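# Move the utility cart through the door into the taped zone

## Task

Get the utility cart past the door that swings shut by itself and leave it in the yellow-taped zone. All four of its wheels must sit fully inside the tape, with none touching the tape line. The three tubes in its top tray must still be upright. The robot must not tip over or finish leaning. The cart has to stay parked on its own, not because the robot is holding it there.

## Robot and tools

ROBOT. A Hello Robot Stretch 4 with a single arm. It has an omni-wheel base, a lift that rides up a mast, a telescoping arm that reaches forward, a wrist with yaw, pitch and roll joints, and a two-finger gripper. It stands about 1.6 m tall, and no part of the base rim is more than 0.23 m from the base origin. It carries four cameras: head_camera at the mast top, looking ahead and down; head_left_camera and head_right_camera, fisheyes beside it that look more steeply down and also show the base and arm; and wrist_camera behind the fingers, with the fingertips near the bottom of its image. The head cameras cannot pan, so turn the base to look elsewhere.

FRAMES. The base frame has its origin on the floor under the base centre, with x forward, y left and z up. hand_pose is reported in this frame. It is a point between the fingertips of the open gripper, and the printed value may be slightly wrong. The odometry frame is the base frame as it was when the scene began. The heading in base_odometry is positive to the left and runs from -3.142 to 3.142. Odometry counts wheel turns only, so wheel slip shows up as false travel.

execute_actions. The argument actions is a list holding one action or none; an empty list only reports state and images. An action can contain:
- base: exactly one relative move, measured from where the base last reported itself. translate_m is a straight drive in metres, -2 to 2, forward positive. strafe_m is a sideways move in metres, -2 to 2, left positive. rotate_rad is a turn in place in radians, -3.2 to 3.2, counter-clockwise (left) positive.
- joints: absolute targets by name. lift_m is 0 to 1.2 m. arm_m is 0 to 0.55 m of extension. wrist_yaw_rad is -1.134 to 4.276 (0 forward, positive left, 3.14 folded back). wrist_pitch_rad is -1.117 to 4.259 (0 level, 1.57 pointing down). wrist_roll_rad is -1.117 to 4.259 (positive turns the gripper clockwise as seen from behind). gripper_m is -0.038 to 0.141 m, the fingertip gap; values below 0 press the fingers together. A joint target outside its range is clipped and the result says so. Any other bad value or unknown key rejects the whole call.
- pace: "slow", "default", "fast" or "max". Driving tops out at 0.1, 0.3, 0.4 or 0.6 m/s and turning at 1, 2, 3 or 4 rad/s. Above lift_m 0.2 a raised lift lowers these limits.
- contact_limits: {"arm_m": value}, from 0 (stops at the gentlest touch) to 0.75; 0.5 if you leave it out.
- end_of_arm: "enable_torque", sent on its own, switches back on any wrist or gripper motor that has faulted off.
All motions in one action start at the same time. A joint or the base that you leave out may still be driving toward its earlier target. The optional cameras argument picks which images come back: all of them if omitted, null or ["all"], none if []. One action may last at most 15 s.

wait: seconds, 0 to 10. Nothing new is commanded; it reports state and images.
zoom_image: camera plus region [x0, y0, x1, y1] in pixels of that camera's latest full image, with (0,0) at the top left and at most 504 by 504. It gives a sharper crop.
read_manual: section "licences" only; it returns legal text and does not move the robot.
finished_scene: scene number. It ends the scene for good and reports whether the task succeeded, so call it only once the cart is parked and left alone.

RESULTS. base_status and joint_status give how each commanded motion ended. done means the target was reached (for the base: the wheels turned the commanded amount, even if they slipped). off_target means it came to rest short and may still be pushing. contact_stop_at_<key> means it hit something; that part goes slack. limit_stop_at_<name> means a built-in limit stopped it: own_body is a self-collision guard, and tilt means a lean above 6 degrees, which leaves the lift, arm and wheels slack until the lean eases. time_out and torque_fault are also possible. A torque_fault wrist motor goes limp until you send enable_torque. If one result reports a stop, any later calls in the same reply for that scene are skipped. on_its_own lists things you did not command; there, "held at" means a target, not the actual position. lidar_m gives 12 distances in metres, one per 30-degree sector, starting straight ahead and going counter-clockwise (4th left, 7th behind, 10th right). "-" means nothing seen or something closer than 0.25 m; glass and thin legs can be missed. wrist_depth_mm is a 7x7 grid of depths from the top left, 100 to 2000 mm. If turned_by_wheels and turned_by_imu differ by more than about 0.1 rad, the base likely slipped or collided, and the heading is off by about their difference. base_tilt is in degrees, with forward and right positive. motor_effort is a percentage of maximum, with the peak in brackets and positive toward higher joint values; for wheel_0, wheel_1 and wheel_2, positive turns the base right. An effort at rest outside its normal range suggests pushing or carrying a load. The pictures line names the returned images in order.

TIPS AND HAZARDS. To unfold the wrist at the start, send lift_m 0.4 and wrist_yaw_rad 0 together. Tilting the gripper up while rolled can trigger self-collision stops. To grip something, command a gap smaller than its width. A firm squeeze shows up in gripper effort; neither the reading nor done proves an object is held. If the fingertips catch on a surface, raise the lift. The robot can tip when driving or turning with over 1 kg in the gripper and arm_m above 0.2, or when it pushes or pulls steadily with the gripper held high; a low lift, short arm and gentle pace are safer. The door closes on its own, and loose objects may sometimes get nudged. Avoid dropping things, slamming into things, pushing very hard and knocking the tubes over. Keep the cart level and steady, and let go of it before you finish.

Each tool is called after ">>>" by a JSON object that holds its "fn" and its "kwargs".

## Session

>>> {"fn": "execute_actions", "kwargs": {"actions": []}}

Scene clock: 0.00 s.
base_odometry: x=+0.000 y=+0.000 heading=+0.000 (m, m, rad; odometry frame)
turned_by_wheels: +0.000 (rad since the last result)
turned_by_imu: +0.000 (rad since the last result)
base_tilt: forward=-0.9 right=-0.2 (deg)
lidar_m: 0.82 0.81 0.90 0.98 0.96 1.09 1.56 1.53 1.90 1.51 1.50 1.03
base_status: not commanded
joint_positions: lift_m=+0.193 arm_m=+0.002 wrist_yaw_rad=+3.085 wrist_pitch_rad=+0.011 wrist_roll_rad=+0.006 gripper_m=+0.057
joint_status: not commanded
motor_effort: lift_m=+18 arm_m=-1 wrist_yaw_rad=+1 wrist_pitch_rad=-7 wrist_roll_rad=-1 gripper_m=+0 wheel_0=+0 wheel_1=+0 wheel_2=+0 (%)
hand_pose: x=-0.1097 y=+0.1035 z=+0.3684 quat_wxyz=(+0.028, -0.005, +0.003, +1.000) (m; base frame)
wrist_depth_mm: - 138 - - 1863 1160 946 / - 119 160 - 1756 1182 960 / - 123 167 - 1808 1205 946 / 141 141 - - 1756 1205 960 / 1397 1756 - - 1537 1182 976 / 1160 1255 199 1281 200 1138 960 / 809 866 866 133 960 842 878
pictures: head_camera, head_left_camera, head_right_camera, wrist_camera
Images, in order (width x height): head_camera 420x560, head_left_camera 420x672, head_right_camera 420x672, wrist_camera 616x392.

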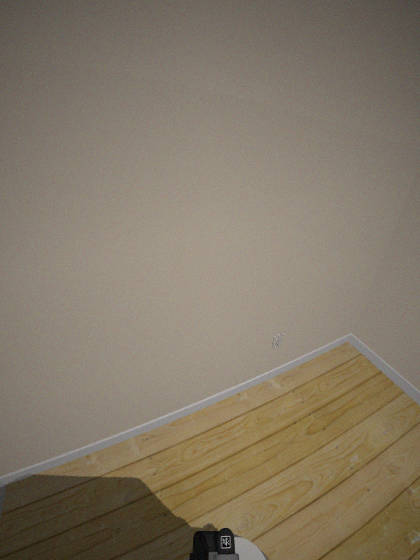

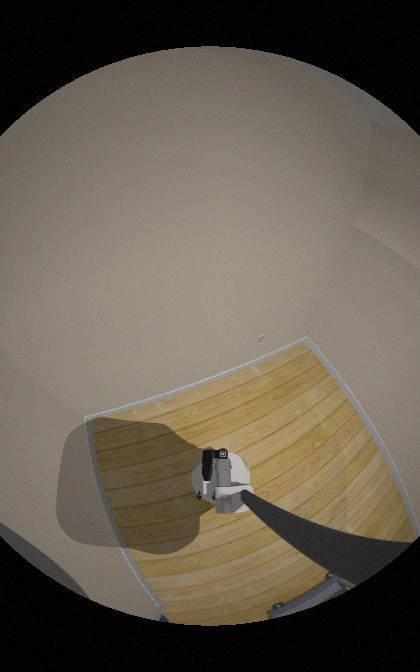

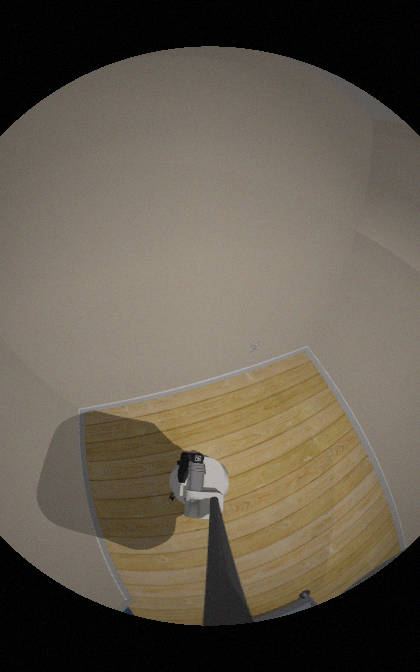

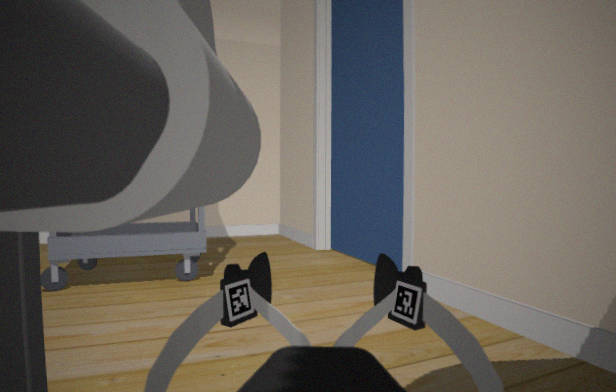

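>>> {"fn": "execute_actions", "kwargs": {"actions": [{"base":{"rotate_rad":3.0},"pace":"fast"}]}}

Scene clock: 2.53 s.
base_odometry: x=+0.000 y=+0.000 heading=+3.000 (m, m, rad; odometry frame)
turned_by_wheels: +3.000 (rad since the last result)
turned_by_imu: +3.044 (rad since the last result)
base_tilt: forward=-0.8 right=-0.2 (deg)
lidar_m: 1.47 1.52 2.09 1.52 1.49 1.14 0.85 0.82 0.86 1.01 0.97 1.03
base_status: done
joint_positions: lift_m=+0.193 arm_m=+0.002 wrist_yaw_rad=+3.085 wrist_pitch_rad=+0.011 wrist_roll_rad=+0.006 gripper_m=+0.057
joint_status: not commanded
motor_effort: lift_m=+18(18) arm_m=-1(1) wrist_yaw_rad=+1(0) wrist_pitch_rad=-8(8) wrist_roll_rad=+0(3) gripper_m=+0(2) wheel_0=-1(7) wheel_1=-1(4) wheel_2=+0(9) (%)
hand_pose: x=-0.1097 y=+0.1035 z=+0.3684 quat_wxyz=(+0.028, -0.005, +0.003, +1.000) (m; base frame)
wrist_depth_mm: - 139 976 1098 1229 1464 1397 / - 119 160 1098 1229 1464 1336 / - 123 167 1078 1255 1430 1397 / 141 141 946 1098 1255 1464 1397 / 798 891 976 1098 1229 1499 1366 / 809 878 198 1098 200 1308 1281 / 809 842 904 133 946 842 891
pictures: head_camera, head_left_camera, head_right_camera, wrist_camera
camera_calibration (this result's frames):
wrist_camera: T_world_to_cam=[[0.013035, 0.999779, 0.0164966, -0.100194], [0.0530493, 0.0157833, -0.998467, 0.422237], [-0.998507, 0.0138901, -0.0528318, 0.137309], [0, 0, 0, 1]] pos_world=[0.116011, 0.0916006, 0.430497]
Images, in order (width x height): head_camera 420x560, head_left_camera 420x672, head_right_camera 420x672, wrist_camera 616x392.

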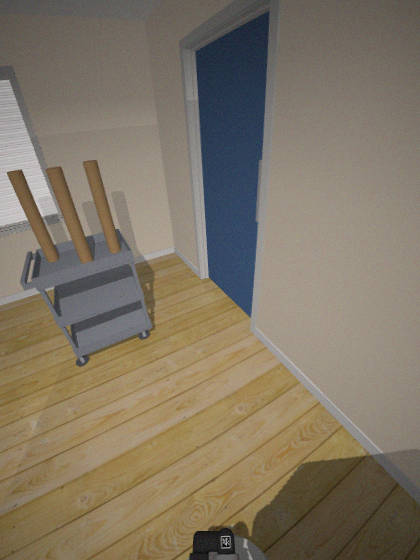

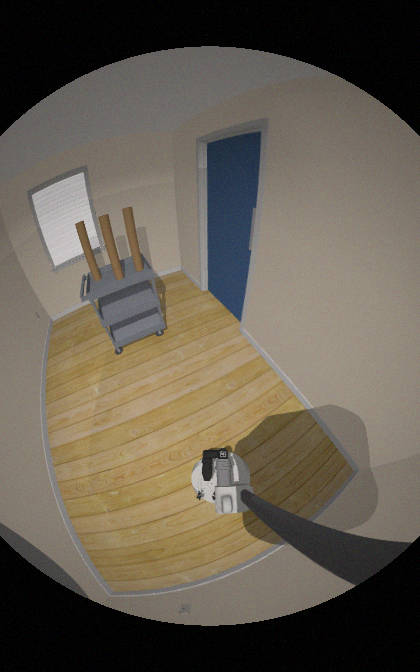

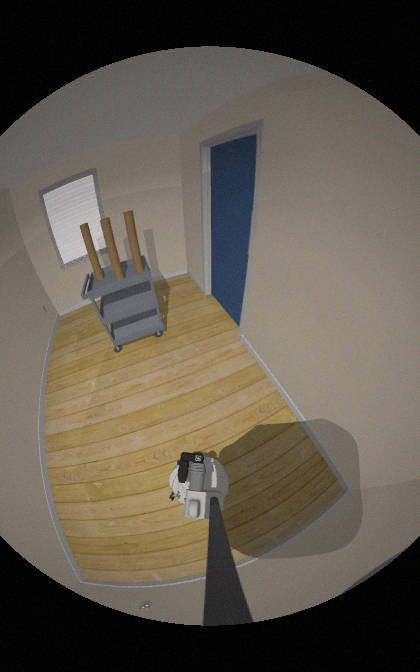

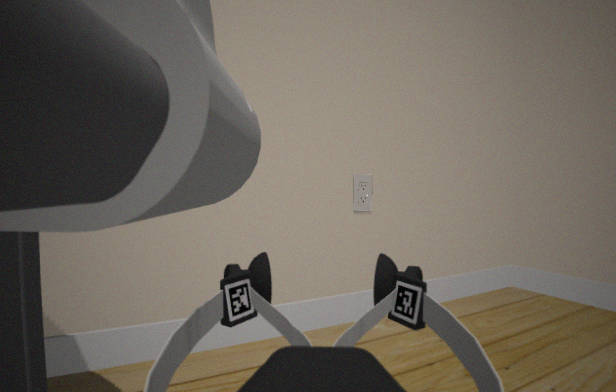

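>>> {"fn": "execute_actions", "kwargs": {"actions": [{"base":{"translate_m":1.6},"pace":"max"}], "cameras": []}}

>>> {"fn": "execute_actions", "kwargs": {"actions": [{"base":{"rotate_rad":-1.1},"pace":"fast"}], "cameras": ["head_camera","head_left_camera","head_right_camera"]}}

Scene clock: 8.67 s.
base_odometry: x=-1.584 y=+0.226 heading=+3.000 (m, m, rad; odometry frame)
turned_by_wheels: +0.000 (rad since the last result)
turned_by_imu: +0.005 (rad since the last result)
base_tilt: forward=-1.0 right=-0.2 (deg)
lidar_m: 0.46 1.05 0.71 0.52 0.57 2.37 2.33 0.84 0.31 0.32 0.30 0.33
base_status: done
joint_positions: lift_m=+0.193 arm_m=+0.002 wrist_yaw_rad=+3.085 wrist_pitch_rad=+0.011 wrist_roll_rad=+0.006 gripper_m=+0.057
joint_status: not commanded
motor_effort: lift_m=+18(18) arm_m=-1(1) wrist_yaw_rad=+0(1) wrist_pitch_rad=-8(9) wrist_roll_rad=+0(1) gripper_m=-3(2) wheel_0=+0(8) wheel_1=+1(7) wheel_2=+0(14) (%)
hand_pose: x=-0.1097 y=+0.1035 z=+0.3684 quat_wxyz=(+0.028, -0.005, +0.003, +1.000) (m; base frame)
wrist_depth_mm: - 138 - - - - - / - 119 160 - - - - / - 123 167 - - - - / 129 141 - - - - - / 1499 - - - - - - / 1138 1255 198 1281 200 1281 1281 / 809 866 891 134 946 831 891
pictures: none
No camera images: the call's "cameras" was empty. Leave "cameras" out to get every camera's image.

Scene clock: 10.17 s.
base_odometry: x=-1.584 y=+0.226 heading=+1.900 (m, m, rad; odometry frame)
turned_by_wheels: -1.100 (rad since the last result)
turned_by_imu: -1.116 (rad since the last result)
base_tilt: forward=-0.9 right=-0.3 (deg)
lidar_m: 0.29 0.30 0.43 0.84 0.76 0.53 0.54 2.37 2.37 1.05 0.32 0.31
base_status: done
joint_positions: lift_m=+0.193 arm_m=+0.002 wrist_yaw_rad=+3.085 wrist_pitch_rad=+0.011 wrist_roll_rad=+0.006 gripper_m=+0.057
joint_status: not commanded
motor_effort: lift_m=+18(18) arm_m=-1(1) wrist_yaw_rad=+2(1) wrist_pitch_rad=-9(7) wrist_roll_rad=+0(1) gripper_m=-2(1) wheel_0=+0(7) wheel_1=+0(11) wheel_2=-1(7) (%)
hand_pose: x=-0.1097 y=+0.1035 z=+0.3684 quat_wxyz=(+0.028, -0.005, +0.003, +1.000) (m; base frame)
wrist_depth_mm: - 138 - - 831 878 1808 / - 119 160 - - - 1808 / - 122 167 - 640 640 647 / 130 141 - - - - 1921 / 1708 - - - 1281 - 1808 / 1160 1281 198 640 201 647 676 / 809 866 904 133 647 654 691
pictures: head_camera, head_left_camera, head_right_camera
Images, in order (width x height): head_camera 420x560, head_left_camera 420x672, head_right_camera 420x672.

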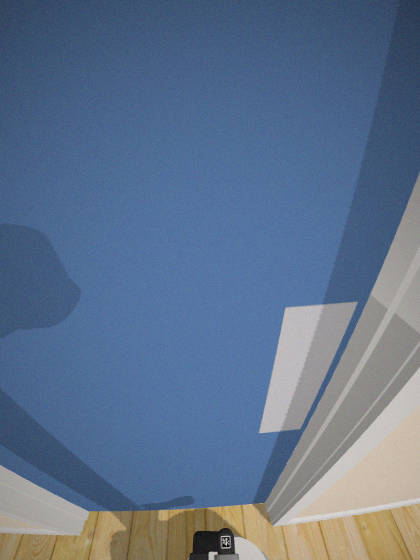

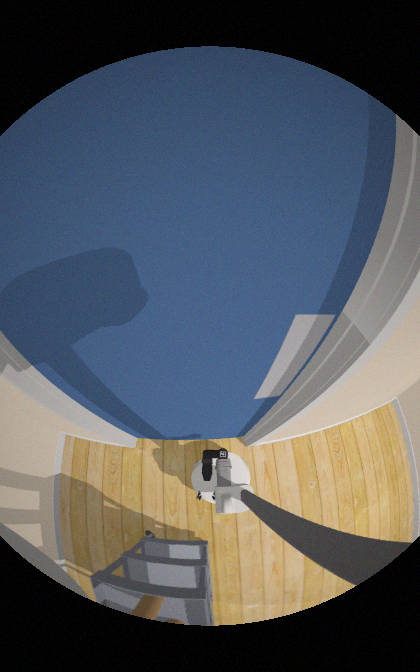

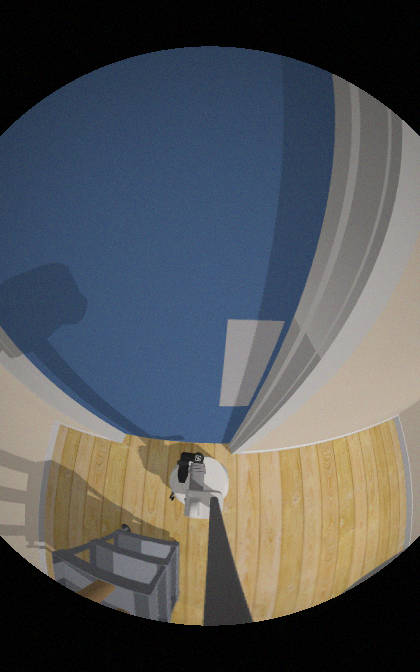

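>>> {"fn": "execute_actions", "kwargs": {"actions": [{"base":{"strafe_m":0.22},"joints":{"lift_m":0.55,"wrist_pitch_rad":1.45,"wrist_yaw_rad":2.9},"pace":"fast"}], "cameras": []}}

>>> {"fn": "execute_actions", "kwargs": {"actions": [{"base":{"rotate_rad":-3.1},"joints":{"wrist_yaw_rad":0,"wrist_roll_rad":1.57},"pace":"fast"}]}}

Scene clock: 13.30 s.
base_odometry: x=-1.792 y=+0.155 heading=+1.900 (m, m, rad; odometry frame)
turned_by_wheels: +0.000 (rad since the last result)
turned_by_imu: +0.000 (rad since the last result)
base_tilt: forward=-1.0 right=-0.2 (deg)
lidar_m: 0.30 0.30 0.42 0.83 1.31 0.54 0.50 2.37 2.59 1.02 0.45 0.31
base_status: done
joint_positions: lift_m=+0.550 arm_m=+0.002 wrist_yaw_rad=+2.900 wrist_pitch_rad=+1.450 wrist_roll_rad=+0.006 gripper_m=+0.057
joint_status: all done
motor_effort: lift_m=+21(22) arm_m=-1(1) wrist_yaw_rad=+0(11) wrist_pitch_rad=-2(6) wrist_roll_rad=-1(1) gripper_m=-5(1) wheel_0=+0(10) wheel_1=-1(10) wheel_2=-1(1) (%)
hand_pose: x=+0.1605 y=+0.0932 z=+0.4417 quat_wxyz=(+0.092, -0.658, +0.082, +0.743) (m; base frame)
wrist_depth_mm: 301 603 488 707 699 691 691 / 707 439 473 469 683 683 676 / 707 473 469 469 676 668 661 / 691 469 462 459 676 654 654 / 683 462 462 455 654 647 615 / 676 661 198 654 198 640 539 / 661 661 661 133 508 402 394
pictures: none
No camera images: the call's "cameras" was empty. Leave "cameras" out to get every camera's image.

Scene clock: 15.67 s.
base_odometry: x=-1.792 y=+0.155 heading=-1.200 (m, m, rad; odometry frame)
turned_by_wheels: -3.100 (rad since the last result)
turned_by_imu: -3.145 (rad since the last result)
base_tilt: forward=-0.9 right=-0.3 (deg)
lidar_m: 0.51 2.36 2.58 0.94 0.46 0.32 0.29 0.30 0.45 0.91 1.33 0.54
base_status: done
joint_positions: lift_m=+0.550 arm_m=+0.003 wrist_yaw_rad=+0.001 wrist_pitch_rad=+1.450 wrist_roll_rad=+1.570 gripper_m=+0.057
joint_status: all done
motor_effort: lift_m=+19(21) arm_m=-1(1) wrist_yaw_rad=-2(7) wrist_pitch_rad=-2(3) wrist_roll_rad=-1(4) gripper_m=-4(5) wheel_0=-1(8) wheel_1=-1(9) wheel_2=+1(8) (%)
hand_pose: x=+0.2082 y=-0.0874 z=+0.4418 quat_wxyz=(+0.530, +0.529, +0.469, -0.469) (m; base frame)
wrist_depth_mm: 530 707 691 661 640 621 597 / 580 564 699 676 640 621 603 / 585 574 699 668 640 615 597 / 591 580 699 676 459 424 413 / 603 585 707 683 442 424 413 / 591 580 198 668 201 427 415 / 462 732 707 133 445 421 418
pictures: head_camera, head_left_camera, head_right_camera, wrist_camera
camera_calibration (this result's frames):
wrist_camera: T_world_to_cam=[[-0.986314, -0.02465, -0.163026, 0.28316], [-0.0312561, 0.998786, 0.0380815, 0.127195], [0.16189, 0.0426559, -0.985887, 0.634378], [0, 0, 0, 1]] pos_world=[0.180561, -0.14712, 0.666743]
Images, in order (width x height): head_camera 420x560, head_left_camera 420x672, head_right_camera 420x672, wrist_camera 616x392.

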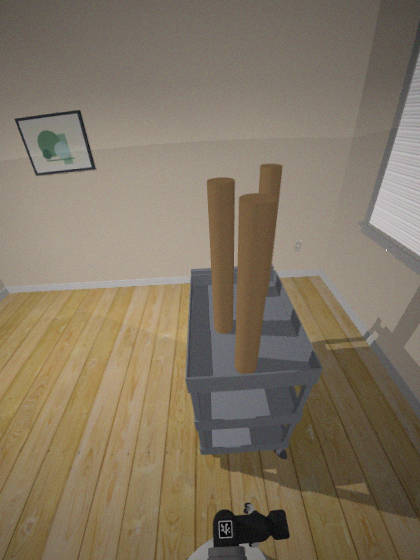

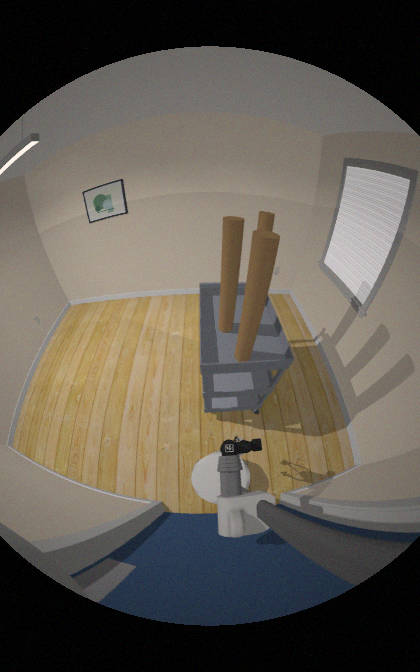

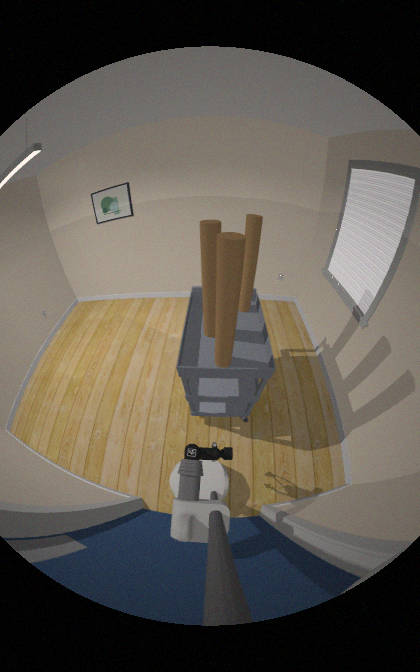

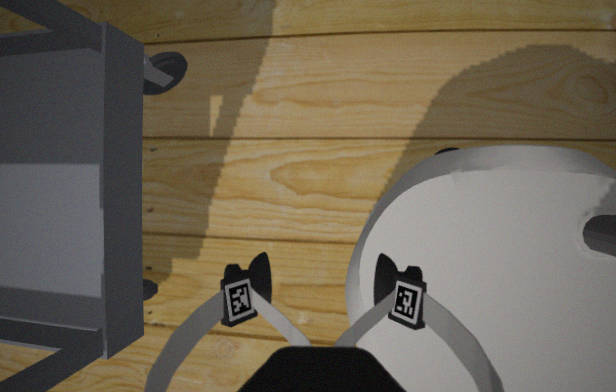

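>>> {"fn": "execute_actions", "kwargs": {"actions": [{"joints":{"wrist_pitch_rad":0,"gripper_m":0.12},"base":{"strafe_m":-0.04}}], "cameras": ["head_camera","wrist_camera"]}}

Scene clock: 18.00 s.
base_odometry: x=-1.829 y=+0.140 heading=-1.200 (m, m, rad; odometry frame)
turned_by_wheels: +0.000 (rad since the last result)
turned_by_imu: +0.001 (rad since the last result)
base_tilt: forward=-0.8 right=-0.3 (deg)
lidar_m: 0.51 0.54 2.59 0.94 0.43 0.31 0.30 0.30 0.41 0.90 1.28 0.54
base_status: done
joint_positions: lift_m=+0.550 arm_m=+0.003 wrist_yaw_rad=+0.000 wrist_pitch_rad=+0.003 wrist_roll_rad=+1.570 gripper_m=+0.120
joint_status: all done
motor_effort: lift_m=+19(19) arm_m=-1(1) wrist_yaw_rad=-1(0) wrist_pitch_rad=-9(14) wrist_roll_rad=+1(1) gripper_m=-3(0) wheel_0=-1(7) wheel_1=+1(9) wheel_2=+1(2) (%)
hand_pose: x=+0.4619 y=-0.0873 z=+0.7273 quat_wxyz=(+0.708, +0.707, +0.001, -0.001) (m; base frame)
wrist_depth_mm: - - 293 413 1983 442 301 / - - 296 - - 549 355 / 809 778 297 878 878 597 357 / - - 300 - - 597 357 / 355 349 298 - - 549 353 / - - 205 878 866 211 353 / - - 304 133 - 525 296
pictures: head_camera, wrist_camera
camera_calibration (this result's frames):
wrist_camera: T_world_to_cam=[[0.0403519, -0.0241222, -0.998894, 0.71377], [-0.0418203, 0.998792, -0.0258091, 0.17555], [0.99831, 0.0428155, 0.0392943, -0.257168], [0, 0, 0, 1]] pos_world=[0.235273, -0.147109, 0.727617]
Images, in order (width x height): head_camera 420x560, wrist_camera 616x392.

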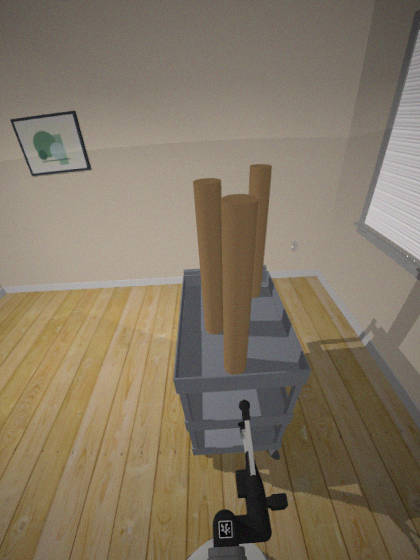

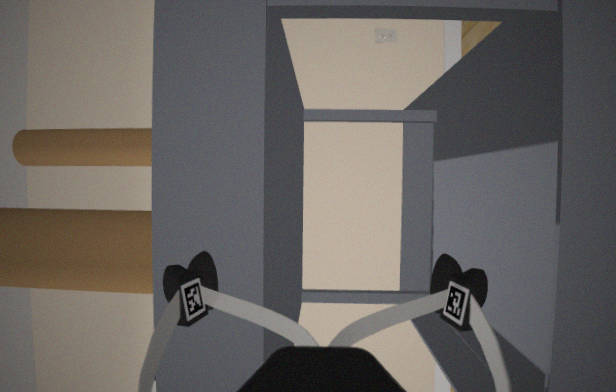

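>>> {"fn": "execute_actions", "kwargs": {"actions": [{"joints":{"lift_m":0.315,"gripper_m":0.141}}], "cameras": ["head_camera","wrist_camera"]}}

Scene clock: 20.57 s.
base_odometry: x=-1.829 y=+0.140 heading=-1.200 (m, m, rad; odometry frame)
turned_by_wheels: +0.000 (rad since the last result)
turned_by_imu: +0.001 (rad since the last result)
base_tilt: forward=-0.9 right=-0.2 (deg)
lidar_m: 0.52 0.53 2.61 0.96 0.44 0.31 0.29 0.32 0.42 0.84 1.29 0.54
base_status: not commanded
joint_positions: lift_m=+0.315 arm_m=+0.003 wrist_yaw_rad=+0.000 wrist_pitch_rad=+0.003 wrist_roll_rad=+1.570 gripper_m=+0.141
joint_status: all done
motor_effort: lift_m=+16(15) arm_m=-1(1) wrist_yaw_rad=+0(1) wrist_pitch_rad=-9(10) wrist_roll_rad=+0(1) gripper_m=+4(0) wheel_0=-1(1) wheel_1=+1(1) wheel_2=+2(2) (%)
hand_pose: x=+0.4619 y=-0.0873 z=+0.4927 quat_wxyz=(+0.708, +0.707, +0.001, -0.001) (m; base frame)
wrist_depth_mm: 366 - - 291 315 1060 445 / 382 549 - 291 1921 976 525 / 375 554 - 294 1661 798 535 / 379 559 - 296 1863 809 530 / 382 521 - 296 1863 732 535 / 389 488 891 298 297 197 525 / 384 512 - 132 1808 842 525
pictures: head_camera, wrist_camera
camera_calibration (this result's frames):
wrist_camera: T_world_to_cam=[[0.0404792, -0.0241222, -0.998889, 0.479287], [-0.0418172, 0.998792, -0.0258144, 0.169494], [0.998305, 0.0428157, 0.0394215, -0.248007], [0, 0, 0, 1]] pos_world=[0.235273, -0.147109, 0.492907]
Images, in order (width x height): head_camera 420x560, wrist_camera 616x392.

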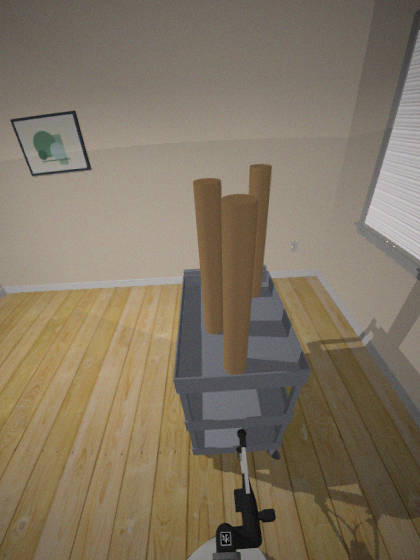

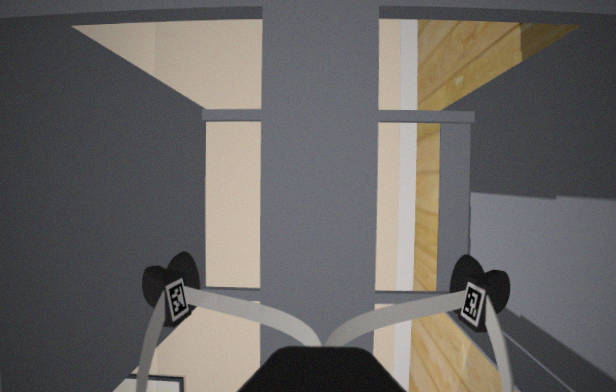

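>>> {"fn": "execute_actions", "kwargs": {"actions": [{"joints":{"arm_m":0.085,"lift_m":0.319}}], "cameras": []}}

>>> {"fn": "execute_actions", "kwargs": {"actions": [{"joints":{"gripper_m":0.03}}], "cameras": ["head_left_camera","wrist_camera"]}}

Scene clock: 22.10 s.
base_odometry: x=-1.829 y=+0.140 heading=-1.200 (m, m, rad; odometry frame)
turned_by_wheels: +0.000 (rad since the last result)
turned_by_imu: +0.000 (rad since the last result)
base_tilt: forward=-0.9 right=-0.1 (deg)
lidar_m: 0.50 0.55 2.59 0.94 0.45 0.29 0.29 0.30 0.43 0.89 1.27 0.53
base_status: not commanded
joint_positions: lift_m=+0.319 arm_m=+0.084 wrist_yaw_rad=+0.000 wrist_pitch_rad=+0.002 wrist_roll_rad=+1.570 gripper_m=+0.141
joint_status: all done
motor_effort: lift_m=+21(21) arm_m=+5(6) wrist_yaw_rad=+1(0) wrist_pitch_rad=-11(10) wrist_roll_rad=+0(0) gripper_m=+2(1) wheel_0=-1(1) wheel_1=+1(1) wheel_2=+2(2) (%)
hand_pose: x=+0.5435 y=-0.0874 z=+0.4963 quat_wxyz=(+0.708, +0.707, +0.001, -0.001) (m; base frame)
wrist_depth_mm: 375 1983 1863 211 209 1118 768 / 377 539 1983 211 211 931 530 / 375 544 820 213 213 778 539 / 377 549 820 213 213 809 535 / 375 517 820 216 213 750 535 / 384 480 218 215 214 198 535 / 379 504 - 132 917 1060 530
pictures: none
No camera images: the call's "cameras" was empty. Leave "cameras" out to get every camera's image.

Scene clock: 24.20 s.
base_odometry: x=-1.829 y=+0.140 heading=-1.200 (m, m, rad; odometry frame)
turned_by_wheels: +0.000 (rad since the last result)
turned_by_imu: +0.000 (rad since the last result)
base_tilt: forward=-0.9 right=-0.3 (deg)
lidar_m: 0.49 0.54 2.60 0.96 0.44 0.32 0.29 0.32 0.44 0.88 1.29 0.52
base_status: not commanded
joint_positions: lift_m=+0.319 arm_m=+0.085 wrist_yaw_rad=+0.001 wrist_pitch_rad=+0.001 wrist_roll_rad=+1.570 gripper_m=+0.031
joint_status: all done
motor_effort: lift_m=+21(21) arm_m=+1(5) wrist_yaw_rad=-4(9) wrist_pitch_rad=-6(10) wrist_roll_rad=+1(2) gripper_m=-30(26) wheel_0=-1(1) wheel_1=+0(1) wheel_2=+4(4) (%)
hand_pose: x=+0.5442 y=-0.0871 z=+0.4967 quat_wxyz=(+0.707, +0.707, +0.001, +0.000) (m; base frame)
wrist_depth_mm: 373 1983 1983 198 196 1138 759 / 373 539 1921 198 198 917 525 / 370 539 831 200 200 788 539 / 373 544 820 202 200 788 544 / 373 544 759 203 200 788 539 / 382 480 189 203 202 180 535 / 379 488 - 126 203 1078 508
pictures: head_left_camera, wrist_camera
camera_calibration (this result's frames):
wrist_camera: T_world_to_cam=[[0.0418924, -0.0239282, -0.998836, 0.479169], [-0.0427457, 0.998755, -0.025719, 0.173215], [0.998207, 0.0437733, 0.0408174, -0.330906], [0, 0, 0, 1]] pos_world=[0.317643, -0.147049, 0.496573]
Images, in order (width x height): head_left_camera 420x672, wrist_camera 616x392.

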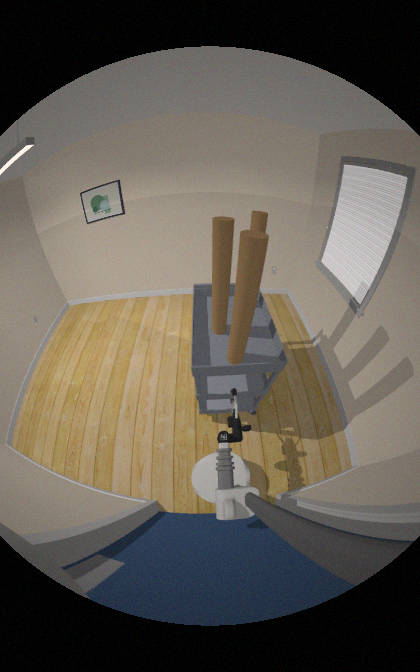

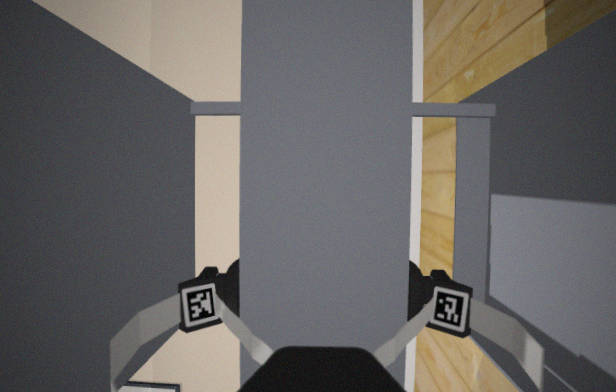

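>>> {"fn": "execute_actions", "kwargs": {"actions": [{"base":{"strafe_m":0.12},"pace":"slow"}], "cameras": ["head_left_camera"]}}

>>> {"fn": "execute_actions", "kwargs": {"actions": [{"base":{"translate_m":-0.4},"pace":"slow"}]}}

Scene clock: 27.00 s.
base_odometry: x=-1.718 y=+0.184 heading=-1.201 (m, m, rad; odometry frame)
turned_by_wheels: +0.000 (rad since the last result)
turned_by_imu: -0.001 (rad since the last result)
base_tilt: forward=-0.9 right=-0.3 (deg)
lidar_m: 0.51 2.33 2.47 0.97 0.41 0.32 0.29 0.31 0.43 0.89 1.41 0.50
base_status: done
joint_positions: lift_m=+0.319 arm_m=+0.085 wrist_yaw_rad=-0.007 wrist_pitch_rad=+0.001 wrist_roll_rad=+1.570 gripper_m=+0.031
joint_status: not commanded
on_its_own: wrist_yaw_rad is at rest, and its effort (+22) is outside its rest range (-13 to +13)
motor_effort: lift_m=+21(21) arm_m=+1(2) wrist_yaw_rad=+22(30) wrist_pitch_rad=-7(6) wrist_roll_rad=-1(1) gripper_m=-25(25) wheel_0=-5(9) wheel_1=+0(1) wheel_2=-2(2) (%)
hand_pose: x=+0.5435 y=-0.0896 z=+0.4967 quat_wxyz=(+0.707, +0.707, -0.002, -0.003) (m; base frame)
wrist_depth_mm: 375 549 723 177 176 1138 508 / 377 530 732 183 181 750 544 / 368 539 1983 187 187 759 544 / 373 544 820 193 192 788 539 / 373 539 741 197 198 788 539 / 382 480 190 204 202 179 530 / 382 - - 126 209 1138 488
pictures: head_left_camera
Images, in order (width x height): head_left_camera 420x672.

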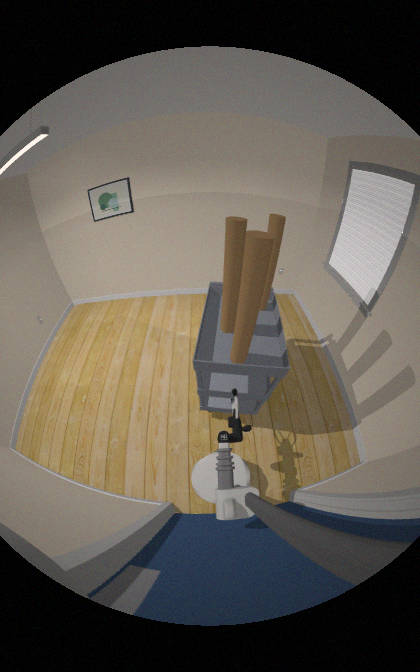

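Scene clock: 32.30 s.
base_odometry: x=-1.862 y=+0.556 heading=-1.200 (m, m, rad; odometry frame)
turned_by_wheels: +0.001 (rad since the last result)
turned_by_imu: +0.003 (rad since the last result)
base_tilt: forward=-1.0 right=-0.2 (deg)
lidar_m: 0.50 0.53 0.34 0.33 2.47 0.31 0.25 - 0.25 0.28 0.56 0.52
base_status: done
joint_positions: lift_m=+0.319 arm_m=+0.085 wrist_yaw_rad=+0.007 wrist_pitch_rad=+0.002 wrist_roll_rad=+1.570 gripper_m=+0.031
joint_status: not commanded
on_its_own: wrist_yaw_rad is at rest, and its effort (-22) is outside its rest range (-13 to +13)
motor_effort: lift_m=+19(20) arm_m=-1(1) wrist_yaw_rad=-22(22) wrist_pitch_rad=-7(9) wrist_roll_rad=+1(2) gripper_m=-29(34) wheel_0=+2(6) wheel_1=+0(7) wheel_2=+5(12) (%)
hand_pose: x=+0.5451 y=-0.0854 z=+0.4967 quat_wxyz=(+0.707, +0.707, +0.003, +0.002) (m; base frame)
wrist_depth_mm: 375 - - 190 189 1160 691 / 375 539 - 193 191 750 544 / 370 539 - 195 194 768 539 / 375 544 - 198 197 788 544 / 377 549 750 200 200 798 539 / 379 477 188 203 201 180 530 / 382 488 - 126 205 1138 508
pictures: head_camera, head_left_camera, head_right_camera, wrist_camera
camera_calibration (this result's frames):
wrist_camera: T_world_to_cam=[[0.0417642, -0.0236472, -0.998848, 0.479353], [-0.0486467, 0.998486, -0.0256726, 0.174723], [0.997943, 0.0496628, 0.0405506, -0.331096], [0, 0, 0, 1]] pos_world=[0.318894, -0.146681, 0.496712]
Images, in order (width x height): head_camera 420x560, head_left_camera 420x672, head_right_camera 420x672, wrist_camera 616x392.

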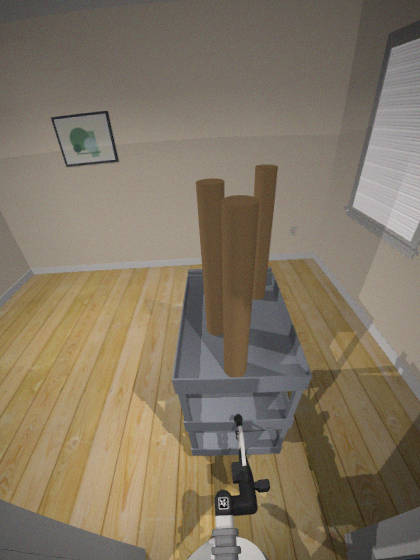

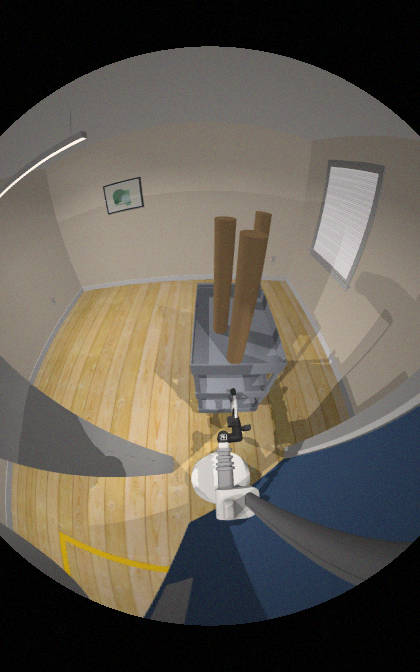

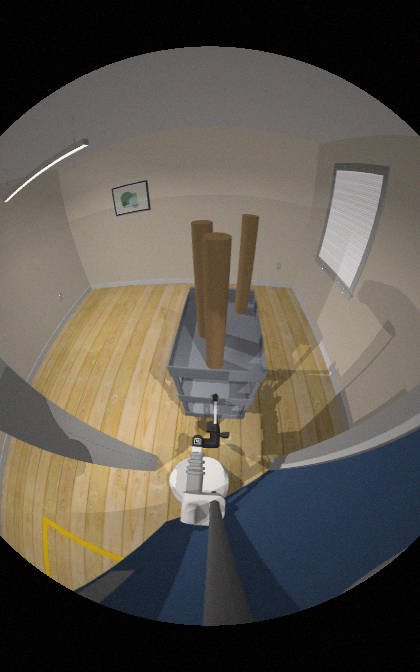

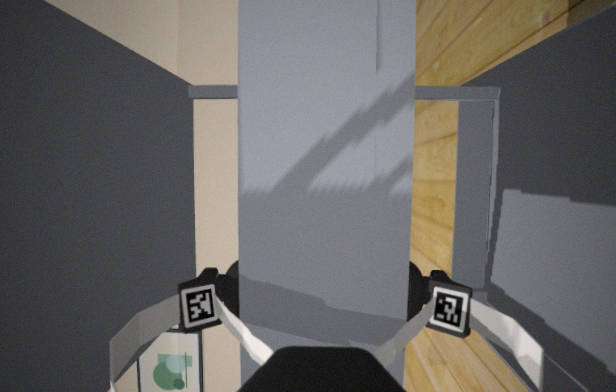

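>>> {"fn": "execute_actions", "kwargs": {"actions": [{"base":{"translate_m":-0.4},"pace":"slow"}], "cameras": ["head_left_camera","head_right_camera"]}}

Scene clock: 37.83 s.
base_odometry: x=-2.008 y=+0.929 heading=-1.199 (m, m, rad; odometry frame)
turned_by_wheels: +0.001 (rad since the last result)
turned_by_imu: +0.004 (rad since the last result)
base_tilt: forward=-0.9 right=-0.2 (deg)
lidar_m: 0.48 0.51 0.63 1.67 2.38 1.72 0.30 0.25 - 0.25 0.30 0.52
base_status: done
joint_positions: lift_m=+0.319 arm_m=+0.085 wrist_yaw_rad=+0.010 wrist_pitch_rad=+0.002 wrist_roll_rad=+1.570 gripper_m=+0.031
joint_status: not commanded
on_its_own: wrist_yaw_rad is at rest, and its effort (-27) is outside its rest range (-13 to +13)
motor_effort: lift_m=+19(19) arm_m=-1(1) wrist_yaw_rad=-27(28) wrist_pitch_rad=-7(7) wrist_roll_rad=-3(0) gripper_m=-28(28) wheel_0=+3(5) wheel_1=-2(4) wheel_2=+6(13) (%)
hand_pose: x=+0.5454 y=-0.0846 z=+0.4967 quat_wxyz=(+0.707, +0.707, +0.004, +0.003) (m; base frame)
wrist_depth_mm: 375 - - 204 204 1138 759 / 377 539 - 204 202 1160 512 / 373 544 788 204 202 768 539 / 377 549 - 203 202 798 544 / 375 549 750 202 201 788 539 / 382 480 188 203 201 180 535 / 382 488 - 126 202 683 508
pictures: head_left_camera, head_right_camera
Images, in order (width x height): head_left_camera 420x672, head_right_camera 420x672.

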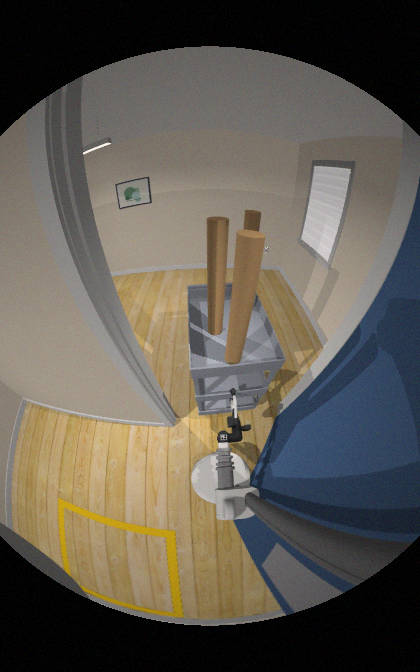

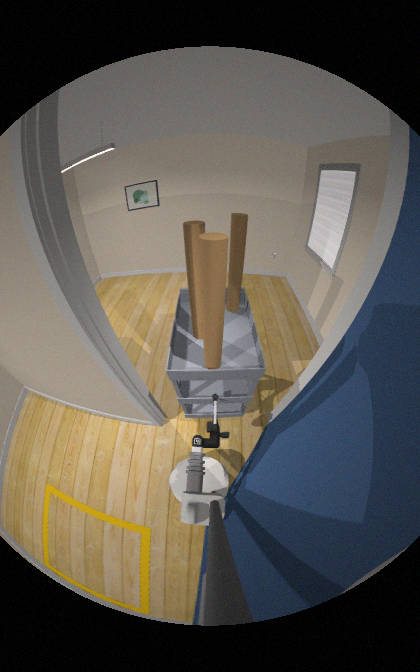

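>>> {"fn": "execute_actions", "kwargs": {"actions": [{"base":{"translate_m":-0.3},"pace":"slow"}], "cameras": ["head_camera","head_left_camera","head_right_camera"]}}

Scene clock: 42.33 s.
base_odometry: x=-2.117 y=+1.208 heading=-1.198 (m, m, rad; odometry frame)
turned_by_wheels: +0.001 (rad since the last result)
turned_by_imu: +0.003 (rad since the last result)
base_tilt: forward=-0.9 right=-0.3 (deg)
lidar_m: 0.48 0.50 1.05 2.36 1.97 1.40 1.36 1.41 - 0.25 0.25 0.50
base_status: done
joint_positions: lift_m=+0.319 arm_m=+0.085 wrist_yaw_rad=+0.010 wrist_pitch_rad=+0.002 wrist_roll_rad=+1.570 gripper_m=+0.031
joint_status: not commanded
on_its_own: wrist_yaw_rad is at rest, and its effort (-29) is outside its rest range (-13 to +13)
motor_effort: lift_m=+19(19) arm_m=-1(1) wrist_yaw_rad=-29(32) wrist_pitch_rad=-6(8) wrist_roll_rad=+0(1) gripper_m=-27(26) wheel_0=+5(3) wheel_1=+1(3) wheel_2=+6(13) (%)
hand_pose: x=+0.5454 y=-0.0845 z=+0.4967 quat_wxyz=(+0.707, +0.707, +0.004, +0.003) (m; base frame)
wrist_depth_mm: - - - 214 213 1118 768 / 375 - - 213 212 1160 508 / 373 544 798 210 209 750 539 / 375 549 820 207 206 788 539 / 373 539 741 205 204 798 539 / 384 480 189 202 200 180 539 / 379 496 - 126 200 715 517
pictures: head_camera, head_left_camera, head_right_camera
Images, in order (width x height): head_camera 420x560, head_left_camera 420x672, head_right_camera 420x672.

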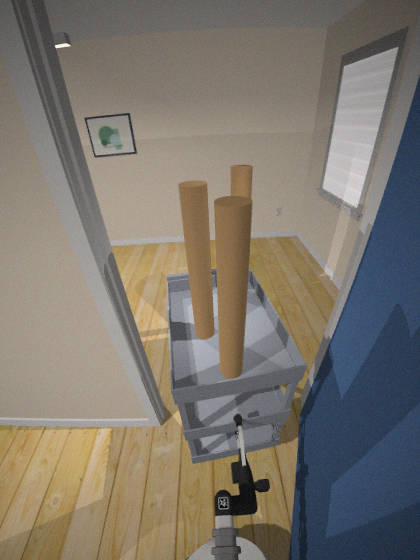

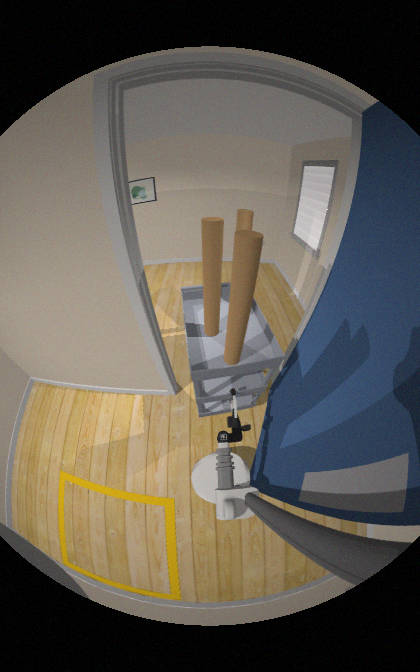

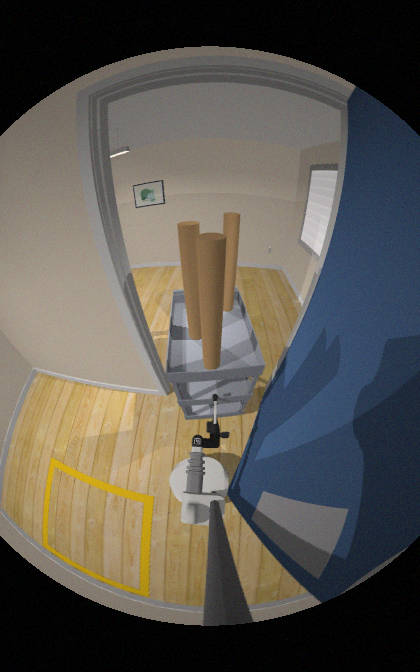

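>>> {"fn": "execute_actions", "kwargs": {"actions": [{"base":{"strafe_m":-0.16},"pace":"slow"}], "cameras": ["head_camera","head_right_camera"]}}

Scene clock: 45.87 s.
base_odometry: x=-2.265 y=+1.150 heading=-1.198 (m, m, rad; odometry frame)
turned_by_wheels: +0.000 (rad since the last result)
turned_by_imu: +0.002 (rad since the last result)
base_tilt: forward=-0.9 right=-0.2 (deg)
lidar_m: 0.45 0.44 1.05 2.53 1.94 1.42 1.35 1.40 0.25 0.25 0.25 0.35
base_status: done
joint_positions: lift_m=+0.319 arm_m=+0.085 wrist_yaw_rad=+0.005 wrist_pitch_rad=+0.002 wrist_roll_rad=+1.571 gripper_m=+0.031
joint_status: not commanded
on_its_own: wrist_yaw_rad is at rest, and its effort (-16) is outside its rest range (-13 to +13)
motor_effort: lift_m=+19(19) arm_m=-1(1) wrist_yaw_rad=-16(38) wrist_pitch_rad=-6(6) wrist_roll_rad=-5(5) gripper_m=-25(26) wheel_0=+4(11) wheel_1=+0(2) wheel_2=+1(5) (%)
hand_pose: x=+0.5450 y=-0.0859 z=+0.4967 quat_wxyz=(+0.707, +0.707, +0.002, +0.001) (m; base frame)
wrist_depth_mm: 296 294 290 265 273 287 289 / 382 - - 248 1661 1138 759 / 373 - - 236 237 1182 484 / 375 544 - 223 225 732 535 / 377 549 759 210 211 788 539 / 384 477 188 200 196 181 535 / 382 492 - 126 190 723 508
pictures: head_camera, head_right_camera
Images, in order (width x height): head_camera 420x560, head_right_camera 420x672.

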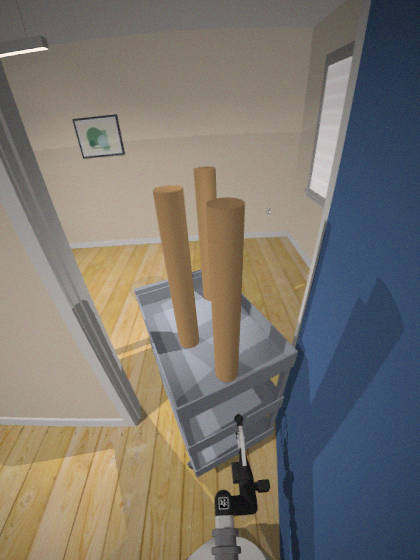

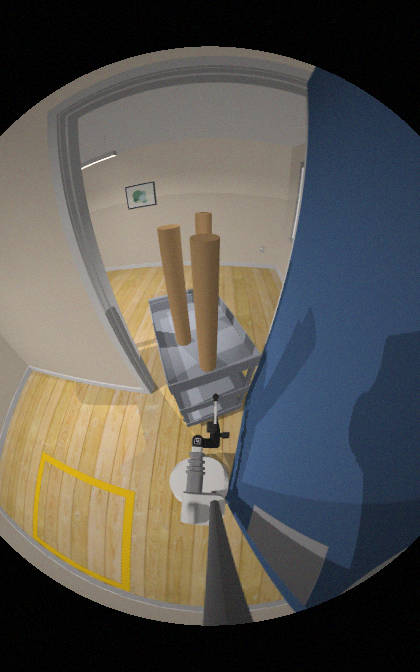

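>>> {"fn": "execute_actions", "kwargs": {"actions": [{"base":{"translate_m":-0.3},"pace":"slow"}], "cameras": ["head_camera","head_left_camera","head_right_camera"]}}

Scene clock: 50.40 s.
base_odometry: x=-2.375 y=+1.429 heading=-1.197 (m, m, rad; odometry frame)
turned_by_wheels: +0.001 (rad since the last result)
turned_by_imu: +0.003 (rad since the last result)
base_tilt: forward=-0.9 right=-0.1 (deg)
lidar_m: 0.46 0.47 1.48 2.51 1.50 1.10 1.05 1.10 1.26 1.21 0.27 0.36
base_status: done
joint_positions: lift_m=+0.319 arm_m=+0.085 wrist_yaw_rad=+0.010 wrist_pitch_rad=+0.002 wrist_roll_rad=+1.571 gripper_m=+0.031
joint_status: not commanded
on_its_own: wrist_yaw_rad is at rest, and its effort (-29) is outside its rest range (-13 to +13)
motor_effort: lift_m=+19(19) arm_m=-1(1) wrist_yaw_rad=-29(28) wrist_pitch_rad=-9(10) wrist_roll_rad=-3(5) gripper_m=-26(28) wheel_0=+5(5) wheel_1=+0(3) wheel_2=+7(11) (%)
hand_pose: x=+0.5454 y=-0.0844 z=+0.4966 quat_wxyz=(+0.707, +0.707, +0.004, +0.003) (m; base frame)
wrist_depth_mm: 459 504 484 237 239 496 512 / 377 - - 228 229 1160 768 / 370 544 - 220 223 1078 512 / 375 549 809 214 215 778 544 / 377 549 750 208 208 778 539 / 379 480 189 200 199 180 539 / 382 492 - 125 196 732 508
pictures: head_camera, head_left_camera, head_right_camera
Images, in order (width x height): head_camera 420x560, head_left_camera 420x672, head_right_camera 420x672.

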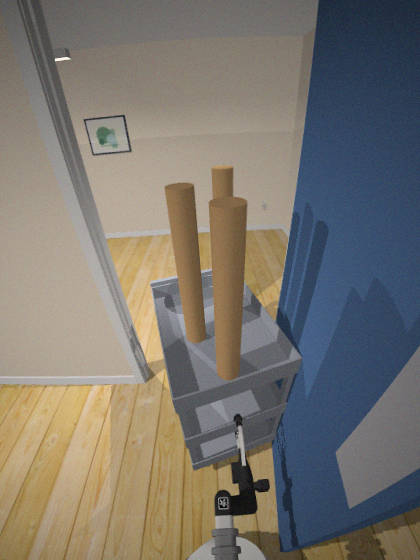

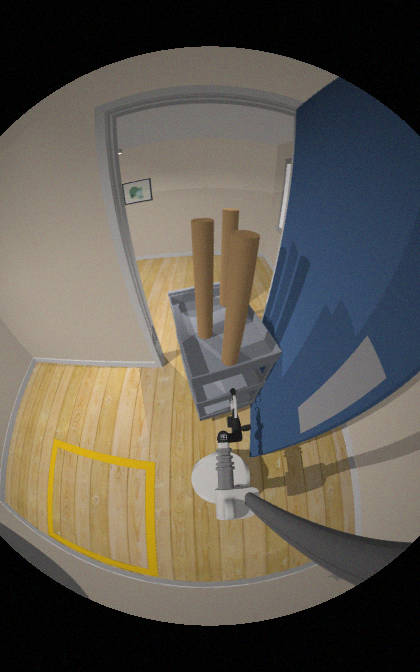

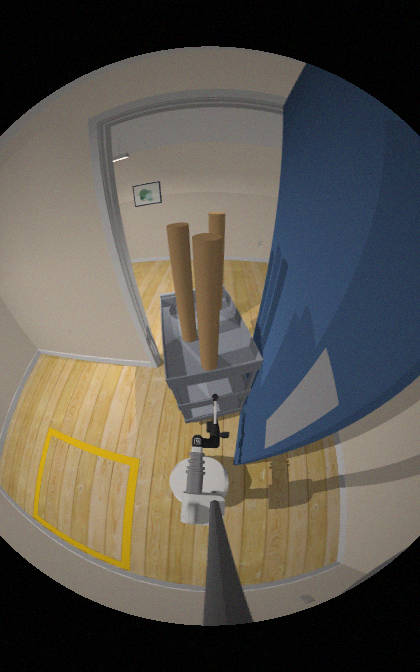

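>>> {"fn": "execute_actions", "kwargs": {"actions": [{"base":{"translate_m":-0.68},"pace":"slow"}], "cameras": ["head_camera","head_left_camera","head_right_camera"]}}

Scene clock: 60.67 s.
base_odometry: x=-2.623 y=+2.062 heading=-1.197 (m, m, rad; odometry frame)
turned_by_wheels: +0.000 (rad since the last result)
turned_by_imu: +0.005 (rad since the last result)
base_tilt: forward=-0.9 right=-0.2 (deg)
lidar_m: 0.48 0.53 2.44 1.51 0.54 0.39 0.37 0.39 0.57 1.19 1.25 0.53
base_status: done
joint_positions: lift_m=+0.319 arm_m=+0.085 wrist_yaw_rad=+0.004 wrist_pitch_rad=+0.002 wrist_roll_rad=+1.570 gripper_m=+0.031
joint_status: not commanded
motor_effort: lift_m=+19(19) arm_m=-1(1) wrist_yaw_rad=-12(34) wrist_pitch_rad=-7(9) wrist_roll_rad=-2(3) gripper_m=-26(29) wheel_0=+1(6) wheel_1=-1(1) wheel_2=+3(12) (%)
hand_pose: x=+0.5449 y=-0.0863 z=+0.4966 quat_wxyz=(+0.707, +0.707, +0.002, +0.001) (m; base frame)
wrist_depth_mm: 375 525 492 199 198 699 676 / 379 525 615 201 199 647 521 / 373 544 788 201 199 768 539 / 373 539 - 201 200 788 535 / 375 549 741 203 201 798 535 / 382 477 189 203 202 181 530 / 379 492 1464 126 203 854 512
pictures: head_camera, head_left_camera, head_right_camera
Images, in order (width x height): head_camera 420x560, head_left_camera 420x672, head_right_camera 420x672.

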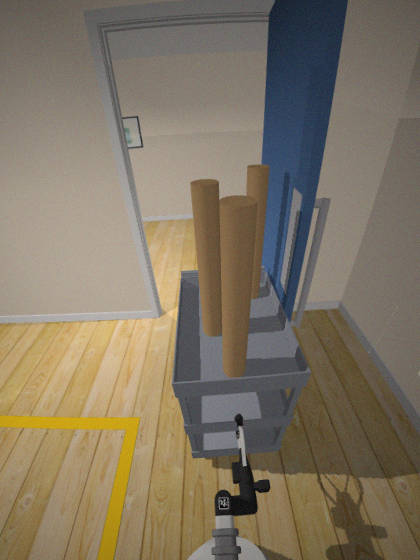

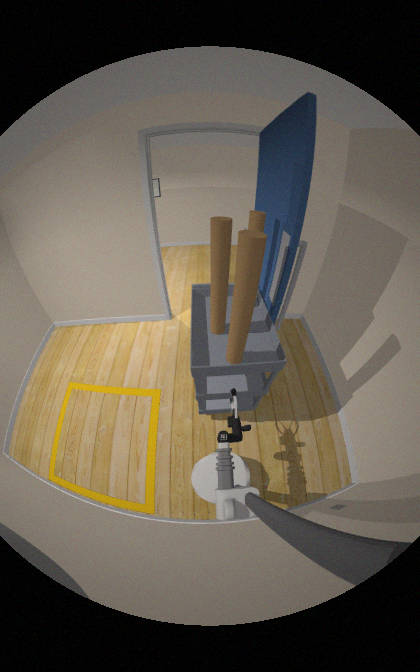

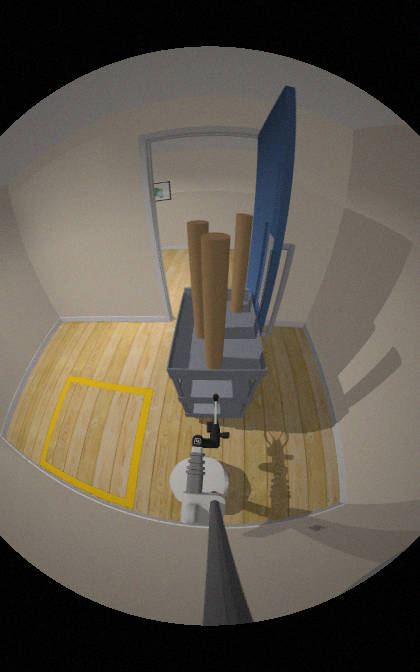

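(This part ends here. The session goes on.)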